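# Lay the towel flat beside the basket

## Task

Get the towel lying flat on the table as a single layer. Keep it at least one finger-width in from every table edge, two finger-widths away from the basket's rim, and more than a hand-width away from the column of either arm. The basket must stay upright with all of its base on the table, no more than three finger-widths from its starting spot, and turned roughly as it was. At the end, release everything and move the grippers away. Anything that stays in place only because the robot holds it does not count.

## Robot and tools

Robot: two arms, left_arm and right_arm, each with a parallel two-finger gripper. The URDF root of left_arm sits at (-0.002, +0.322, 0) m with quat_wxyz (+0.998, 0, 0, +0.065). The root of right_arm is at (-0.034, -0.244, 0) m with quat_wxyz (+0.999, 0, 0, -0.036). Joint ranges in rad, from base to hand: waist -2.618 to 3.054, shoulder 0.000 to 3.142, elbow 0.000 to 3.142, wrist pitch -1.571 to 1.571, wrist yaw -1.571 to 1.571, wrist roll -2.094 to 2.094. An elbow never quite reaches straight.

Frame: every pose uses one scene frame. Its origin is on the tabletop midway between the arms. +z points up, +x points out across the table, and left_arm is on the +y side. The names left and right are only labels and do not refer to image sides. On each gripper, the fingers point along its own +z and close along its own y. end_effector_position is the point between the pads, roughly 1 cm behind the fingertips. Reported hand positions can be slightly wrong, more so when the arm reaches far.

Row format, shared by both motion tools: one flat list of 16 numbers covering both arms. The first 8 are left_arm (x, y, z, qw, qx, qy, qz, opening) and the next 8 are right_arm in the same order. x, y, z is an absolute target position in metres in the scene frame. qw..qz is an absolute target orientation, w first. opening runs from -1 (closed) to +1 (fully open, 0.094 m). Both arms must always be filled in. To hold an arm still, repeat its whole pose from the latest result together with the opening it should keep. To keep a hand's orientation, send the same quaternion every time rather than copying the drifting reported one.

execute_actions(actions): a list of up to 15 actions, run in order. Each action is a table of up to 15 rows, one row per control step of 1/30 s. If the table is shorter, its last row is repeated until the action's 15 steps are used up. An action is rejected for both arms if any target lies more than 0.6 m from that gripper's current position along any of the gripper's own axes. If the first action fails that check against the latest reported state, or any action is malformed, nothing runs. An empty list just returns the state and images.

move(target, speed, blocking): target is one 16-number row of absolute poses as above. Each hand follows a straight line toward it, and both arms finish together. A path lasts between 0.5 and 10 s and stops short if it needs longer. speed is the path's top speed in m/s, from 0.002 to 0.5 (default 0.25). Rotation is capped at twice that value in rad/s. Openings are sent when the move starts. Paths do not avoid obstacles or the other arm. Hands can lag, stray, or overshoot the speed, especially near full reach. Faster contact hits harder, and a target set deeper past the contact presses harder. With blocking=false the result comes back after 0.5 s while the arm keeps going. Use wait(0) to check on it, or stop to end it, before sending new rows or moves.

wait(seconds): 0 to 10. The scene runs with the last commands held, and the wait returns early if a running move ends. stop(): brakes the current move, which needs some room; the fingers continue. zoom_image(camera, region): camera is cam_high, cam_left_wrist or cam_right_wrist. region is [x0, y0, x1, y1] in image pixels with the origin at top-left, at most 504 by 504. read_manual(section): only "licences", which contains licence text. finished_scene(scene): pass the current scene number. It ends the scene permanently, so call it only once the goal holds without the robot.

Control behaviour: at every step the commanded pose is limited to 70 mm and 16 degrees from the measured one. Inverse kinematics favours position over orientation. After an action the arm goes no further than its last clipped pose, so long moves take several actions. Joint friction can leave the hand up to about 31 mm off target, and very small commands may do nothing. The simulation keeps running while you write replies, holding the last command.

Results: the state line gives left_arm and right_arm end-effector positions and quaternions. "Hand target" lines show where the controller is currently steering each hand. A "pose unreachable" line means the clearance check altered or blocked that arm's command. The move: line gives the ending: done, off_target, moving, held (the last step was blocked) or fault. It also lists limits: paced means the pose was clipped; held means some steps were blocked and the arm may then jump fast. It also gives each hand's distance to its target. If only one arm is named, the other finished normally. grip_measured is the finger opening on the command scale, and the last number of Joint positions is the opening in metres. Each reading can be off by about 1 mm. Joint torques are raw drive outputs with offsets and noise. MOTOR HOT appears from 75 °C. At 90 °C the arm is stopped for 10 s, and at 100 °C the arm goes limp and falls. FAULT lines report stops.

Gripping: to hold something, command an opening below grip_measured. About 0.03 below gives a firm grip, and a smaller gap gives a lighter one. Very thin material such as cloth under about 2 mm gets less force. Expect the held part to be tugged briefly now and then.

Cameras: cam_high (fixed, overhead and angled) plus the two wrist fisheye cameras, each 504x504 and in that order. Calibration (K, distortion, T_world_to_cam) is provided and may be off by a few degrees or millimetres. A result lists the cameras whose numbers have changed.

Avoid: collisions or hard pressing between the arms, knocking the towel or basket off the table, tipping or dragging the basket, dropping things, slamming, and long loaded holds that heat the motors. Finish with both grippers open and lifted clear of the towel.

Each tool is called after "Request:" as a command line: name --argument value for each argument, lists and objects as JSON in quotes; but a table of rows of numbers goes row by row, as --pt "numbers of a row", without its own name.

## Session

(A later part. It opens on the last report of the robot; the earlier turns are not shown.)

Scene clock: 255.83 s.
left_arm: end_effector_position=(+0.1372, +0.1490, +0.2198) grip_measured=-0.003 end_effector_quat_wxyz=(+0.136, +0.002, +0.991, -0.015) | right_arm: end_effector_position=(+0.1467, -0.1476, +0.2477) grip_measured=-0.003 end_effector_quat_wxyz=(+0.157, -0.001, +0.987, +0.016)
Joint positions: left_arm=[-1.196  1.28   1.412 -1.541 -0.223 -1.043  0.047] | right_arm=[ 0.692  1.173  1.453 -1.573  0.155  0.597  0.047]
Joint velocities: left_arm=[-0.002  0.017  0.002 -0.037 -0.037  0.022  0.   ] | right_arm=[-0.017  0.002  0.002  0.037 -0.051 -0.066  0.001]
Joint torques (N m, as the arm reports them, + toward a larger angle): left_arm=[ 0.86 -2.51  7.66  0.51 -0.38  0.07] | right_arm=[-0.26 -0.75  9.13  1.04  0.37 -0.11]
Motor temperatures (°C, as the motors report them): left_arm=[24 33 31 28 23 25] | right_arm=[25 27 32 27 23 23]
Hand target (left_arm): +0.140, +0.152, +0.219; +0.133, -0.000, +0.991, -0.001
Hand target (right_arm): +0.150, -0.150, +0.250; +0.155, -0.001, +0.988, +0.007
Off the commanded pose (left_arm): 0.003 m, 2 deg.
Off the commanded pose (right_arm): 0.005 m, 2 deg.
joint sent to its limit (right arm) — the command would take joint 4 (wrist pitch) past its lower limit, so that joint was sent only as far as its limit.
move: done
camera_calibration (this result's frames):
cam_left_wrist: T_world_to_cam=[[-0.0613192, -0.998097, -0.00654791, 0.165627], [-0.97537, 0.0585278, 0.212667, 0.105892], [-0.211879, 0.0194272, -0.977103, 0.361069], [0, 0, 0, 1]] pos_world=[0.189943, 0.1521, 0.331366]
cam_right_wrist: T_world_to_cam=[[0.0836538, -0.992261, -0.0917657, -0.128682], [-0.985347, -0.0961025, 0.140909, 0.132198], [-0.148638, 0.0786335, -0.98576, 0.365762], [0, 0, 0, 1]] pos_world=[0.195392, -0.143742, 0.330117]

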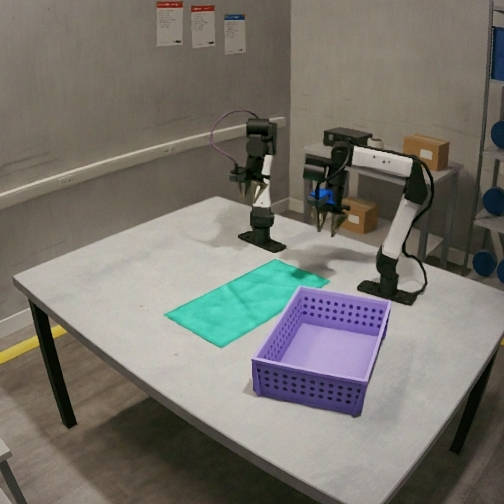

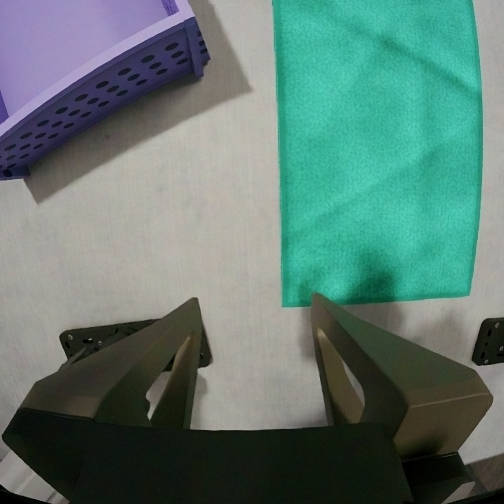

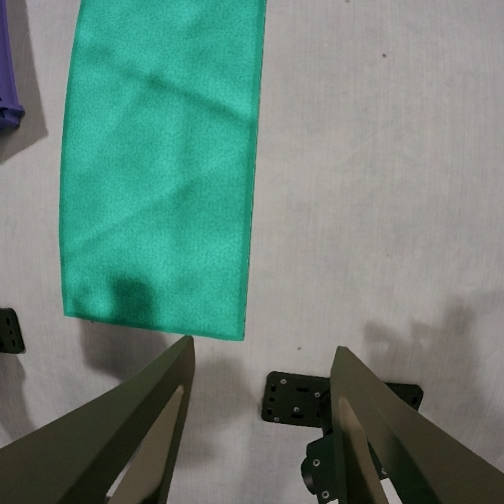

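Request:
move --target '[0.14,0.2,0.22,0.13,0,1,0,-1,0.46,0.0,0.06,0.3,0,0.954,0,1]'

Request:
move --target '[0.14,0.2,0.22,0.13,0,1,0,-1,0.46,0.0,0.0,0.3,0,0.954,0,1]' --speed 0.05

Request:
move --target '[0.14,0.2,0.22,0.13,0,1,0,-1,0.54,0.0,0.0,0.3,0,0.954,0,1]' --speed 0.05

Request:
move --target '[0.33,0.14,0.2,0.1,0,0.96,0.25,-1,0.3,-0.25,0.25,0.3,0,0.954,0,1]'

Request:
move --target '[0.33,0.14,0.07,0.1,0,0.96,0.25,-1,0.3,-0.25,0.25,0.3,0,0.954,0,1]' --speed 0.1

Request:
move --target '[0.33,0.235,0.07,0.1,0,0.96,0.25,-1,0.3,-0.25,0.25,0.3,0,0.954,0,1]' --speed 0.04

Scene clock: 268.90 s.
left_arm: end_effector_position=(+0.1460, +0.1920, +0.2230) grip_measured=-0.996 end_effector_quat_wxyz=(+0.147, +0.004, +0.989, -0.017) | right_arm: end_effector_position=(+0.4486, +0.0032, +0.0505) grip_measured=+0.999 end_effector_quat_wxyz=(+0.283, -0.003, +0.959, -0.004)
Joint positions: left_arm=[-1.032  1.152  1.341 -1.546 -0.209 -0.871  0.   ] | right_arm=[ 0.639  2.233  1.746 -0.587  0.302  0.484  0.094]
Joint velocities: left_arm=[-0.002 -0.012  0.002 -0.007  0.007  0.007 -0.   ] | right_arm=[-0.017  0.012  0.007  0.051 -0.007 -0.037 -0.   ]
Joint torques (N m, as the arm reports them, + toward a larger angle): left_arm=[ 0.86 -4.26  5.21  0.62 -0.26  0.1 ] | right_arm=[ -0.44 -12.3   10.95   1.77   0.41  -0.02]
Motor temperatures (°C, as the motors report them): left_arm=[24 32 31 26 23 25] | right_arm=[25 27 33 27 23 23]
Hand target (left_arm): +0.141, +0.200, +0.219; +0.139, +0.002, +0.990, -0.010
Hand target (right_arm): +0.459, +0.003, +0.060; +0.300, +0.000, +0.954, -0.002
Off the commanded pose (left_arm): 0.010 m, 3 deg.
Off the commanded pose (right_arm): 0.015 m, 2 deg.
joint sent to its limit (left arm) — the command would take joint 4 (wrist pitch) past its lower limit, so that joint was sent only as far as its limit.
move: off_target (left_arm, right_arm)
camera_calibration (this result's frames):
cam_left_wrist: T_world_to_cam=[[-0.0650273, -0.997871, -0.00508088, 0.20926], [-0.979577, 0.0628627, 0.190992, 0.115888], [-0.190266, 0.0173968, -0.981578, 0.363492], [0, 0, 0, 1]] pos_world=[0.196289, 0.195206, 0.335725]
cam_right_wrist: T_world_to_cam=[[0.0940009, -0.995154, -0.0288488, -0.0302102], [-0.989593, -0.090226, -0.112094, 0.486588], [0.108948, 0.0390856, -0.993279, 0.0893332], [0, 0, 0, 1]] pos_world=[0.474631, 0.0103475, 0.142405]

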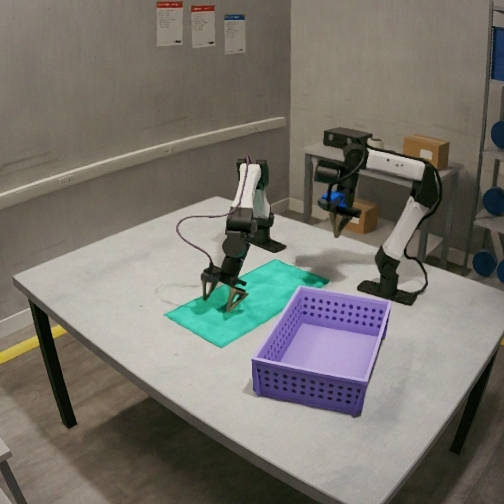

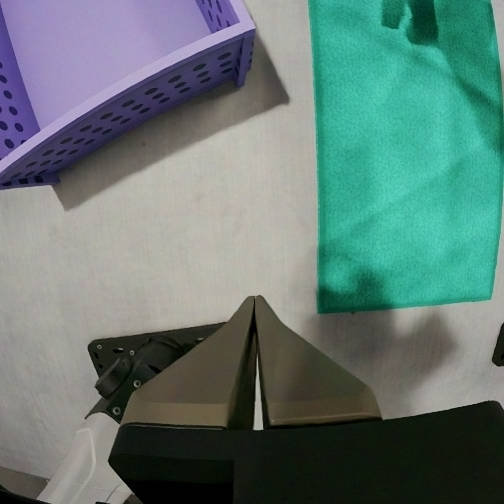

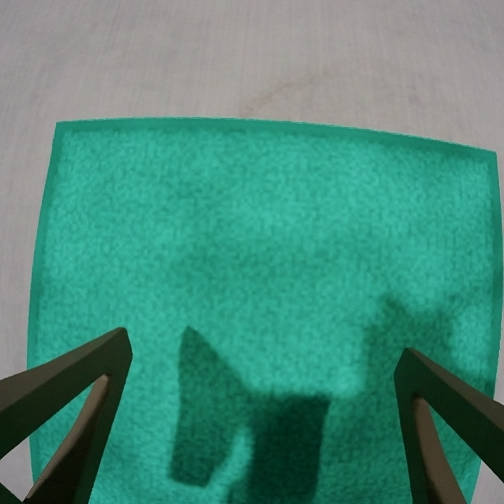

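Scene clock: 270.30 s.
left_arm: end_effector_position=(+0.1455, +0.1916, +0.2229) grip_measured=-0.996 end_effector_quat_wxyz=(+0.146, +0.004, +0.989, -0.018) | right_arm: end_effector_position=(+0.4637, +0.0081, +0.0209) grip_measured=+0.999 end_effector_quat_wxyz=(+0.313, +0.003, +0.950, +0.011)
Joint positions: left_arm=[-1.032  1.152  1.341 -1.546 -0.205 -0.871  0.   ] | right_arm=[ 0.633  2.284  1.671 -0.388  0.305  0.478  0.094]
Joint velocities: left_arm=[ 0.002 -0.012  0.017 -0.051 -0.022  0.007  0.   ] | right_arm=[ 0.002 -0.002 -0.002  0.051  0.037 -0.022 -0.001]
Joint torques (N m, as the arm reports them, + toward a larger angle): left_arm=[ 0.8  -4.36  5.18  0.62 -0.24  0.05] | right_arm=[ -0.44 -11.24   6.03   1.91   0.21  -0.06]
Motor temperatures (°C, as the motors report them): left_arm=[24 32 31 26 23 25] | right_arm=[25 27 33 27 23 23]
Hand target (left_arm): +0.141, +0.200, +0.219; +0.138, +0.002, +0.990, -0.012
Hand target (right_arm): +0.460, +0.000, +0.000; +0.300, -0.000, +0.954, -0.000
Off the commanded pose (left_arm): 0.010 m, 3 deg.
Off the commanded pose (right_arm): 0.023 m, 2 deg.
joint sent to its limit (left arm) — the command would take joint 4 (wrist pitch) past its lower limit, so that joint was sent only as far as its limit.
move: off_target (left_arm, right_arm)
camera_calibration (this result's frames):
cam_left_wrist: T_world_to_cam=[[-0.0657641, -0.997831, -0.00283191, 0.208451], [-0.979025, 0.0639757, 0.193437, 0.114667], [-0.192837, 0.0154938, -0.981109, 0.363933], [0, 0, 0, 1]] pos_world=[0.19615, 0.195025, 0.335467]
cam_right_wrist: T_world_to_cam=[[0.0942155, -0.993948, -0.0564797, -0.0271796], [-0.980614, -0.0828617, -0.177565, 0.495826], [0.17181, 0.0721141, -0.982487, 0.0284387], [0, 0, 0, 1]] pos_world=[0.483889, 0.012019, 0.114447]

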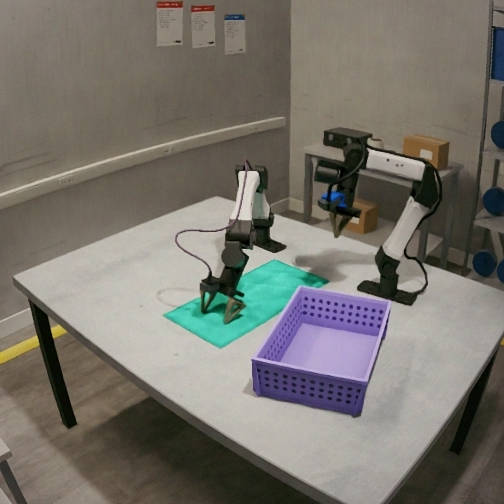

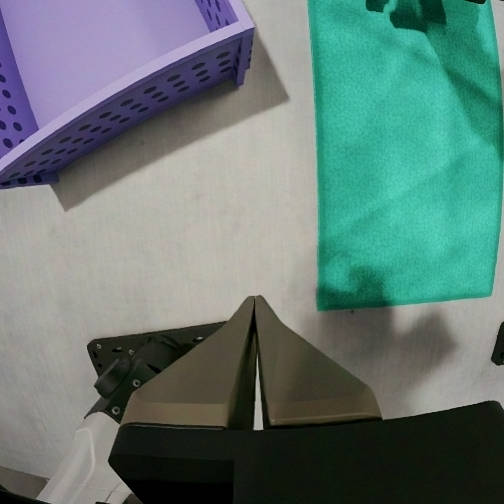

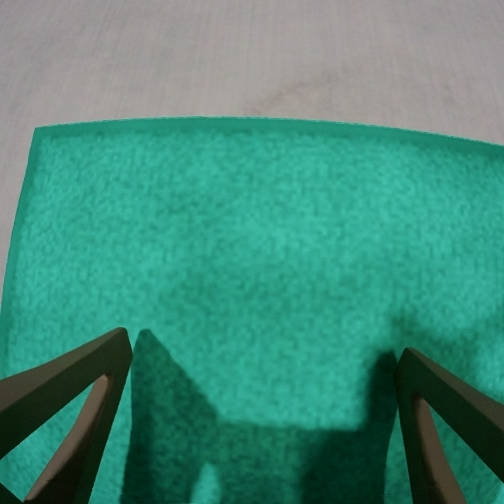

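Scene clock: 272.20 s.
left_arm: end_effector_position=(+0.1455, +0.1916, +0.2229) grip_measured=-0.996 end_effector_quat_wxyz=(+0.146, +0.004, +0.989, -0.018) | right_arm: end_effector_position=(+0.5444, +0.0050, +0.0204) grip_measured=+0.999 end_effector_quat_wxyz=(+0.328, +0.006, +0.945, +0.005)
Joint positions: left_arm=[-1.032  1.152  1.341 -1.546 -0.205 -0.871  0.   ] | right_arm=[ 0.555  2.57   2.168 -0.557  0.286  0.405  0.094]
Joint velocities: left_arm=[ 0.012 -0.012 -0.027  0.007 -0.007 -0.007 -0.001] | right_arm=[-0.002 -0.002  0.032  0.007  0.007 -0.007  0.001]
Joint torques (N m, as the arm reports them, + toward a larger angle): left_arm=[ 0.79 -4.35  5.21  0.62 -0.24  0.04] | right_arm=[ -0.37 -12.8   10.53   1.4    0.04   0.01]
Motor temperatures (°C, as the motors report them): left_arm=[24 32 31 26 23 25] | right_arm=[25 28 33 27 23 23]
Hand target (left_arm): +0.141, +0.200, +0.219; +0.138, +0.002, +0.990, -0.012
Hand target (right_arm): +0.539, +0.000, +0.001; +0.301, +0.001, +0.954, +0.001
Off the commanded pose (left_arm): 0.010 m, 3 deg.
Off the commanded pose (right_arm): 0.021 m, 3 deg.
joint sent to its limit (left arm) — the command would take joint 4 (wrist pitch) past its lower limit, so that joint was sent only as far as its limit.
move: off_target (left_arm, right_arm)
camera_calibration (this result's frames):
cam_left_wrist: T_world_to_cam=[[-0.0658456, -0.997826, -0.00258191, 0.208361], [-0.978963, 0.0640996, 0.193709, 0.114532], [-0.193122, 0.0152825, -0.981056, 0.363982], [0, 0, 0, 1]] pos_world=[0.196135, 0.195005, 0.335439]
cam_right_wrist: T_world_to_cam=[[0.0862691, -0.995285, -0.0443229, -0.0338275], [-0.97556, -0.0753676, -0.206404, 0.572424], [0.20209, 0.0610459, -0.977462, -0.0021874], [0, 0, 0, 1]] pos_world=[0.561794, 0.00960773, 0.114513]

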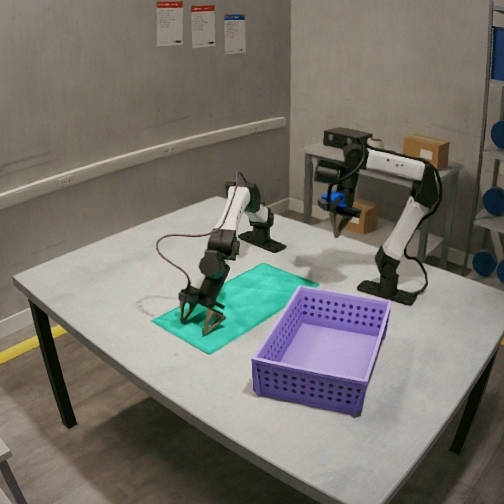

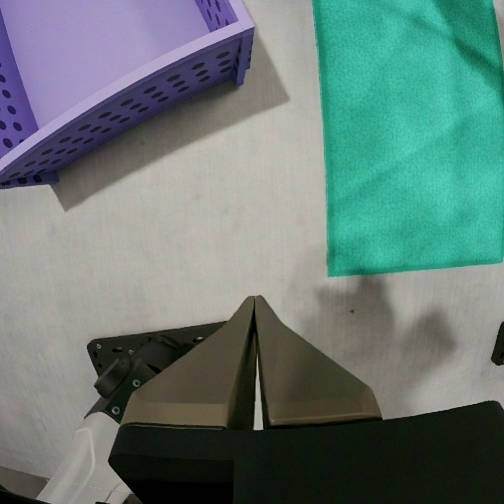

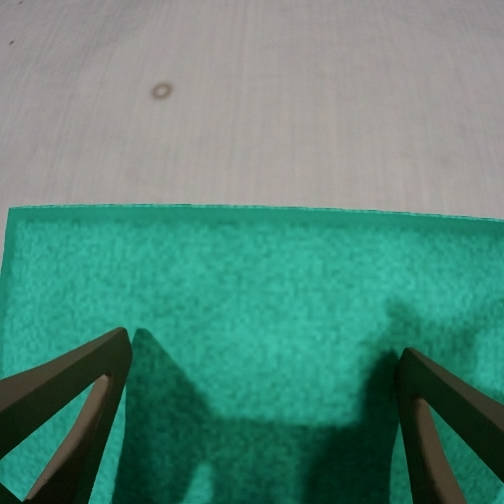

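Scene clock: 274.60 s.
left_arm: end_effector_position=(+0.3252, +0.1358, +0.2001) grip_measured=-0.996 end_effector_quat_wxyz=(+0.184, +0.027, +0.964, +0.191) | right_arm: end_effector_position=(+0.3006, -0.2498, +0.2400) grip_measured=+0.999 end_effector_quat_wxyz=(+0.291, +0.003, +0.957, +0.001)
Joint positions: left_arm=[-0.883  1.941  1.95  -1.554 -0.536 -0.688  0.   ] | right_arm=[ 0.048  1.329  1.388 -1.039 -0.013 -0.012  0.094]
Joint velocities: left_arm=[-0.027  0.002  0.017 -0.007  0.066 -0.066  0.   ] | right_arm=[-0.002 -0.007 -0.002 -0.11  -0.037 -0.037 -0.   ]
Joint torques (N m, as the arm reports them, + toward a larger angle): left_arm=[ 0.72 -9.18  8.29  0.34 -0.59  0.02] | right_arm=[-0.35 -4.68 11.24  1.64 -0.09 -0.05]
Motor temperatures (°C, as the motors report them): left_arm=[24 31 31 26 23 25] | right_arm=[25 28 33 27 23 23]
Hand target (left_arm): +0.330, +0.138, +0.200; +0.183, +0.026, +0.963, +0.196
Hand target (right_arm): +0.301, -0.251, +0.250; +0.300, +0.001, +0.954, +0.003
Off the commanded pose (left_arm): 0.006 m, 12 deg.
Off the commanded pose (right_arm): 0.010 m, 1 deg.
joint sent to its limit (left arm) — the command would take joint 4 (wrist pitch) past its lower limit, so that joint was sent only as far as its limit.
move: off_target (left_arm)
camera_calibration (this result's frames):
cam_left_wrist: T_world_to_cam=[[-0.0320674, -0.908823, -0.415948, 0.224123], [-0.992905, -0.0187101, 0.117428, 0.329506], [-0.114504, 0.416762, -0.901775, 0.281159], [0, 0, 0, 1]] pos_world=[0.366549, 0.0926772, 0.308072]
cam_right_wrist: T_world_to_cam=[[0.0851112, -0.995499, -0.0416929, -0.256964], [-0.988343, -0.07905, -0.130115, 0.345292], [0.126233, 0.0522811, -0.990622, 0.30099], [0, 0, 0, 1]] pos_world=[0.325142, -0.244248, 0.332381]

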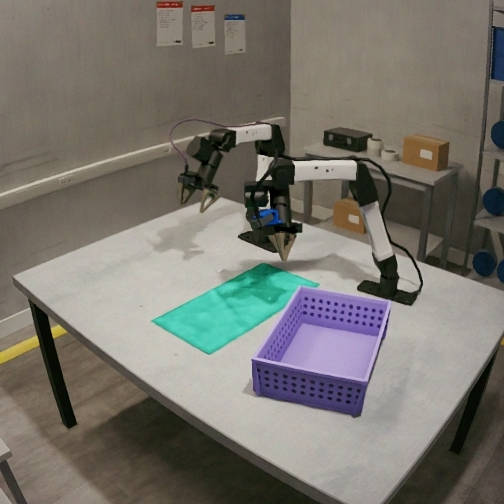

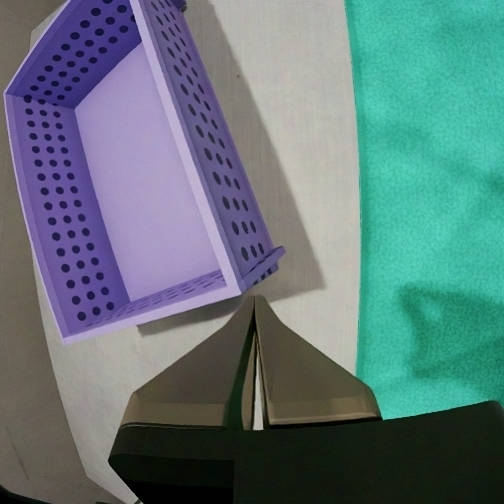

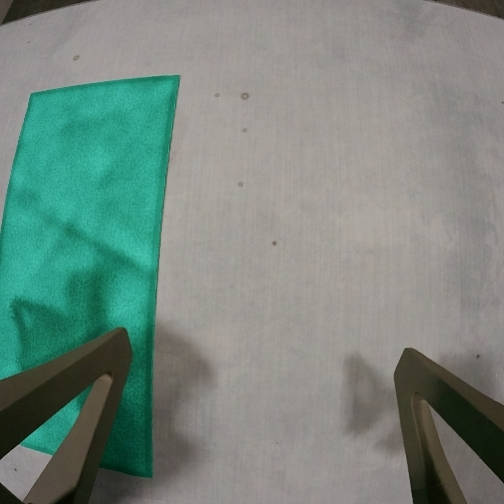

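Scene clock: 276.30 s.
left_arm: end_effector_position=(+0.3302, +0.1347, +0.0790) grip_measured=-0.996 end_effector_quat_wxyz=(+0.108, +0.008, +0.962, +0.250) | right_arm: end_effector_position=(+0.3004, -0.2498, +0.2398) grip_measured=+0.999 end_effector_quat_wxyz=(+0.291, +0.003, +0.957, +0.001)
Joint positions: left_arm=[-0.87   2.149  1.763 -1.377 -0.52  -0.773  0.   ] | right_arm=[ 0.048  1.329  1.388 -1.039 -0.013 -0.012  0.094]
Joint velocities: left_arm=[-0.007  0.002  0.012 -0.007  0.051  0.037 -0.001] | right_arm=[-0.012  0.007 -0.002 -0.007 -0.007  0.081  0.   ]
Joint torques (N m, as the arm reports them, + toward a larger angle): left_arm=[  0.84 -10.88   5.33   0.18  -0.42  -0.16] | right_arm=[ 0.42 -5.21 10.97  1.66  0.05 -0.02]
Motor temperatures (°C, as the motors report them): left_arm=[24 32 31 26 23 25] | right_arm=[25 28 33 27 23 23]
Hand target (left_arm): +0.331, +0.139, +0.069; +0.101, +0.000, +0.962, +0.252
Hand target (right_arm): +0.300, -0.250, +0.250; +0.300, +0.000, +0.954, -0.000
Off the commanded pose (left_arm): 0.010 m, 1 deg.
Off the commanded pose (right_arm): 0.010 m, 1 deg.
move: done
camera_calibration (this result's frames):
cam_left_wrist: T_world_to_cam=[[-0.0166383, -0.859435, -0.510974, 0.168628], [-0.962335, -0.12493, 0.241461, 0.343089], [-0.271356, 0.495746, -0.824986, 0.208138], [0, 0, 0, 1]] pos_world=[0.389451, 0.0846029, 0.175033]
cam_right_wrist: T_world_to_cam=[[0.0850794, -0.995498, -0.0417754, -0.256922], [-0.988442, -0.0790477, -0.129362, 0.344974], [0.125478, 0.0522986, -0.990717, 0.30116], [0, 0, 0, 1]] pos_world=[0.325057, -0.244246, 0.332258]

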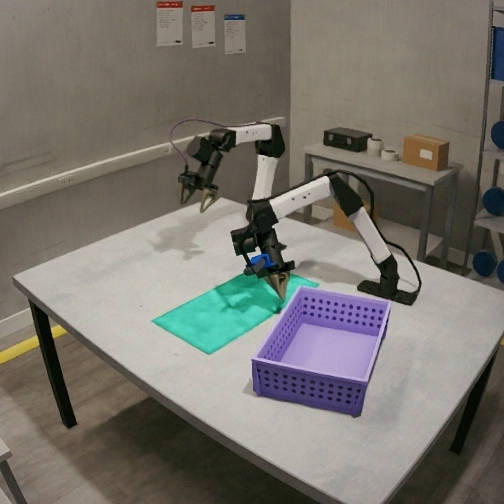

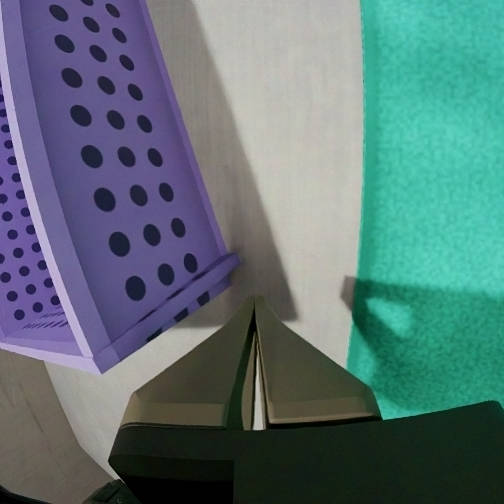

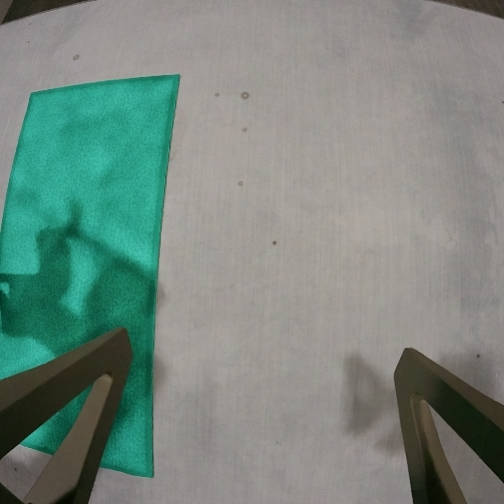

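Scene clock: 279.13 s.
left_arm: end_effector_position=(+0.3318, +0.2298, +0.0688) grip_measured=-0.996 end_effector_quat_wxyz=(+0.096, +0.003, +0.963, +0.253) | right_arm: end_effector_position=(+0.3004, -0.2498, +0.2398) grip_measured=+0.999 end_effector_quat_wxyz=(+0.291, +0.003, +0.957, +0.001)
Joint positions: left_arm=[-0.657  1.935  1.409 -1.142 -0.54  -0.548  0.   ] | right_arm=[ 0.048  1.329  1.388 -1.04  -0.013 -0.012  0.094]
Joint velocities: left_arm=[-0.007  0.007  0.002  0.007 -0.007 -0.007  0.001] | right_arm=[ 0.007 -0.022  0.007 -0.007 -0.081 -0.007 -0.   ]
Joint torques (N m, as the arm reports them, + toward a larger angle): left_arm=[  0.78 -11.74   5.01   0.31  -0.52   0.  ] | right_arm=[ 0.4  -5.15 10.85  1.67  0.04  0.  ]
Motor temperatures (°C, as the motors report them): left_arm=[24 32 31 26 23 25] | right_arm=[25 28 33 27 23 23]
Hand target (left_arm): +0.332, +0.236, +0.070; +0.102, -0.000, +0.962, +0.253
Hand target (right_arm): +0.300, -0.250, +0.250; +0.300, +0.000, +0.954, -0.000
Off the commanded pose (left_arm): 0.006 m, 1 deg.
Off the commanded pose (right_arm): 0.010 m, 1 deg.
move: done
camera_calibration (this result's frames):
cam_left_wrist: T_world_to_cam=[[-0.0132314, -0.857175, -0.514855, 0.243789], [-0.954841, -0.142016, 0.26098, 0.359079], [-0.296823, 0.495057, -0.816587, 0.161051], [0, 0, 0, 1]] pos_world=[0.393893, 0.180235, 0.163315]
cam_right_wrist: T_world_to_cam=[[0.0850634, -0.995498, -0.0418166, -0.256901], [-0.988491, -0.0790466, -0.128986, 0.344816], [0.1251, 0.0523074, -0.990764, 0.301245], [0, 0, 0, 1]] pos_world=[0.325014, -0.244246, 0.332196]

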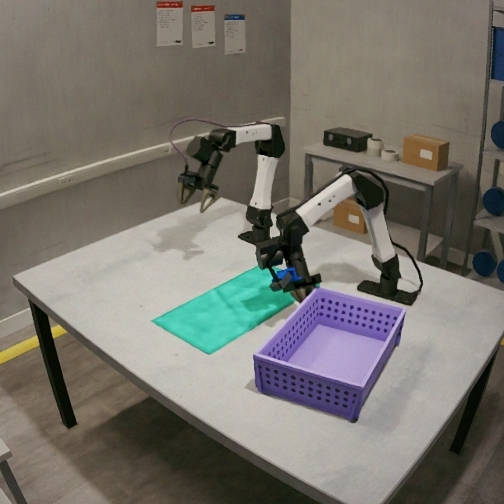

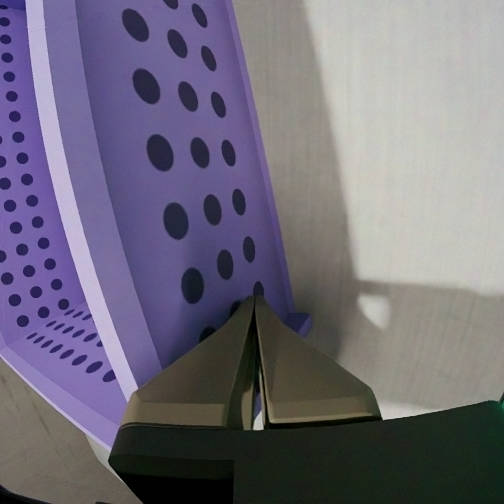

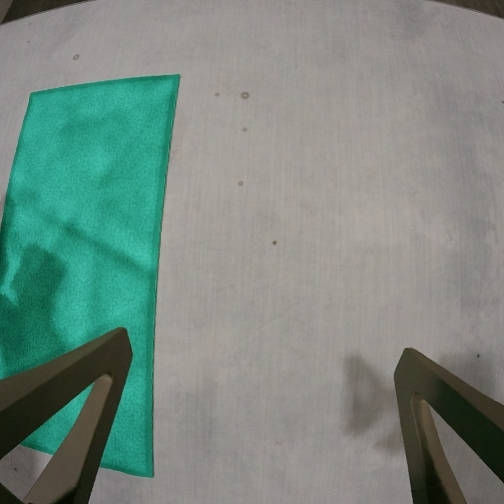

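Request:
move --target '[0.3,0.15,0.14,0.1,0,0.96,0.25,-1,0.3,-0.25,0.25,0.3,0,0.954,0,1]'

Request:
finished_scene --scene 1

Scene clock: 297.43 s.
left_arm: end_effector_position=(+0.2993, +0.1509, +0.1425) grip_measured=-0.996 end_effector_quat_wxyz=(+0.113, +0.001, +0.964, +0.240) | right_arm: end_effector_position=(+0.3004, -0.2498, +0.2398) grip_measured=+0.999 end_effector_quat_wxyz=(+0.291, +0.003, +0.957, +0.001)
Joint positions: left_arm=[-0.89   1.979  1.767 -1.543 -0.506 -0.804  0.   ] | right_arm=[ 0.048  1.329  1.388 -1.04  -0.013 -0.012  0.094]
Joint velocities: left_arm=[-0.007  0.017 -0.012  0.007 -0.037 -0.037 -0.001] | right_arm=[-0.002 -0.007 -0.022  0.022  0.007  0.022 -0.001]
Joint torques (N m, as the arm reports them, + toward a larger angle): left_arm=[-0.32 -9.14  7.53 -0.11 -0.42 -0.1 ] | right_arm=[ 0.28 -5.   10.91  1.65  0.1  -0.04]
Motor temperatures (°C, as the motors report them): left_arm=[24 36 30 25 23 25] | right_arm=[25 27 35 27 23 23]
Hand target (left_arm): +0.297, +0.150, +0.140; +0.102, +0.002, +0.964, +0.245
Hand target (right_arm): +0.300, -0.250, +0.250; +0.300, +0.000, +0.954, -0.000
Off the commanded pose (left_arm): 0.003 m, 2 deg.
Off the commanded pose (right_arm): 0.010 m, 1 deg.
joint sent to its limit (left arm) — the command would take joint 4 (wrist pitch) past its lower limit, so that joint was sent only as far as its limit.
move: done
camera_calibration (this result's frames):
cam_left_wrist: T_world_to_cam=[[-0.00377866, -0.870507, -0.492141, 0.20963], [-0.963888, -0.12788, 0.233596, 0.302019], [-0.266282, 0.475252, -0.838588, 0.247611], [0, 0, 0, 1]] pos_world=[0.357839, 0.103429, 0.24026]
cam_right_wrist: T_world_to_cam=[[0.0850634, -0.995498, -0.0418166, -0.256901], [-0.988491, -0.0790466, -0.128986, 0.344816], [0.1251, 0.0523074, -0.990764, 0.301245], [0, 0, 0, 1]] pos_world=[0.325014, -0.244246, 0.332196]

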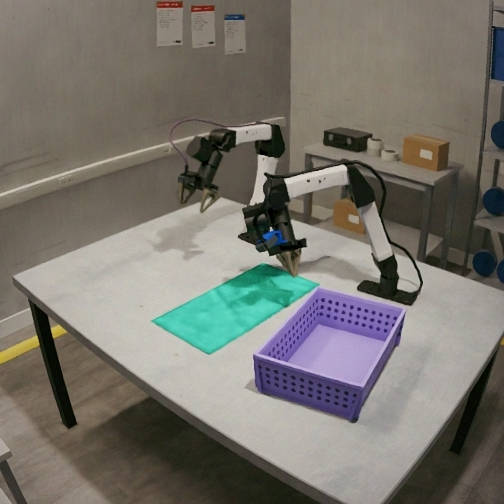

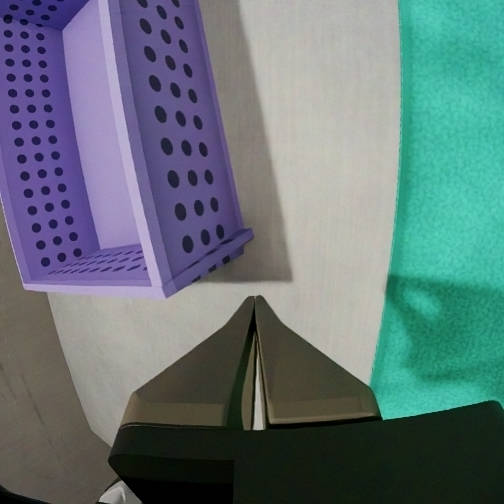

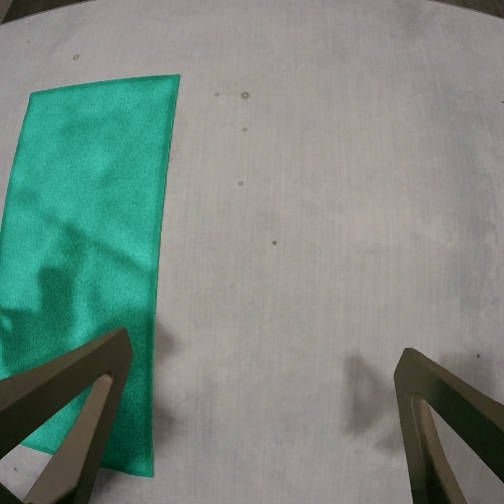

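The scene is finished: the task was done.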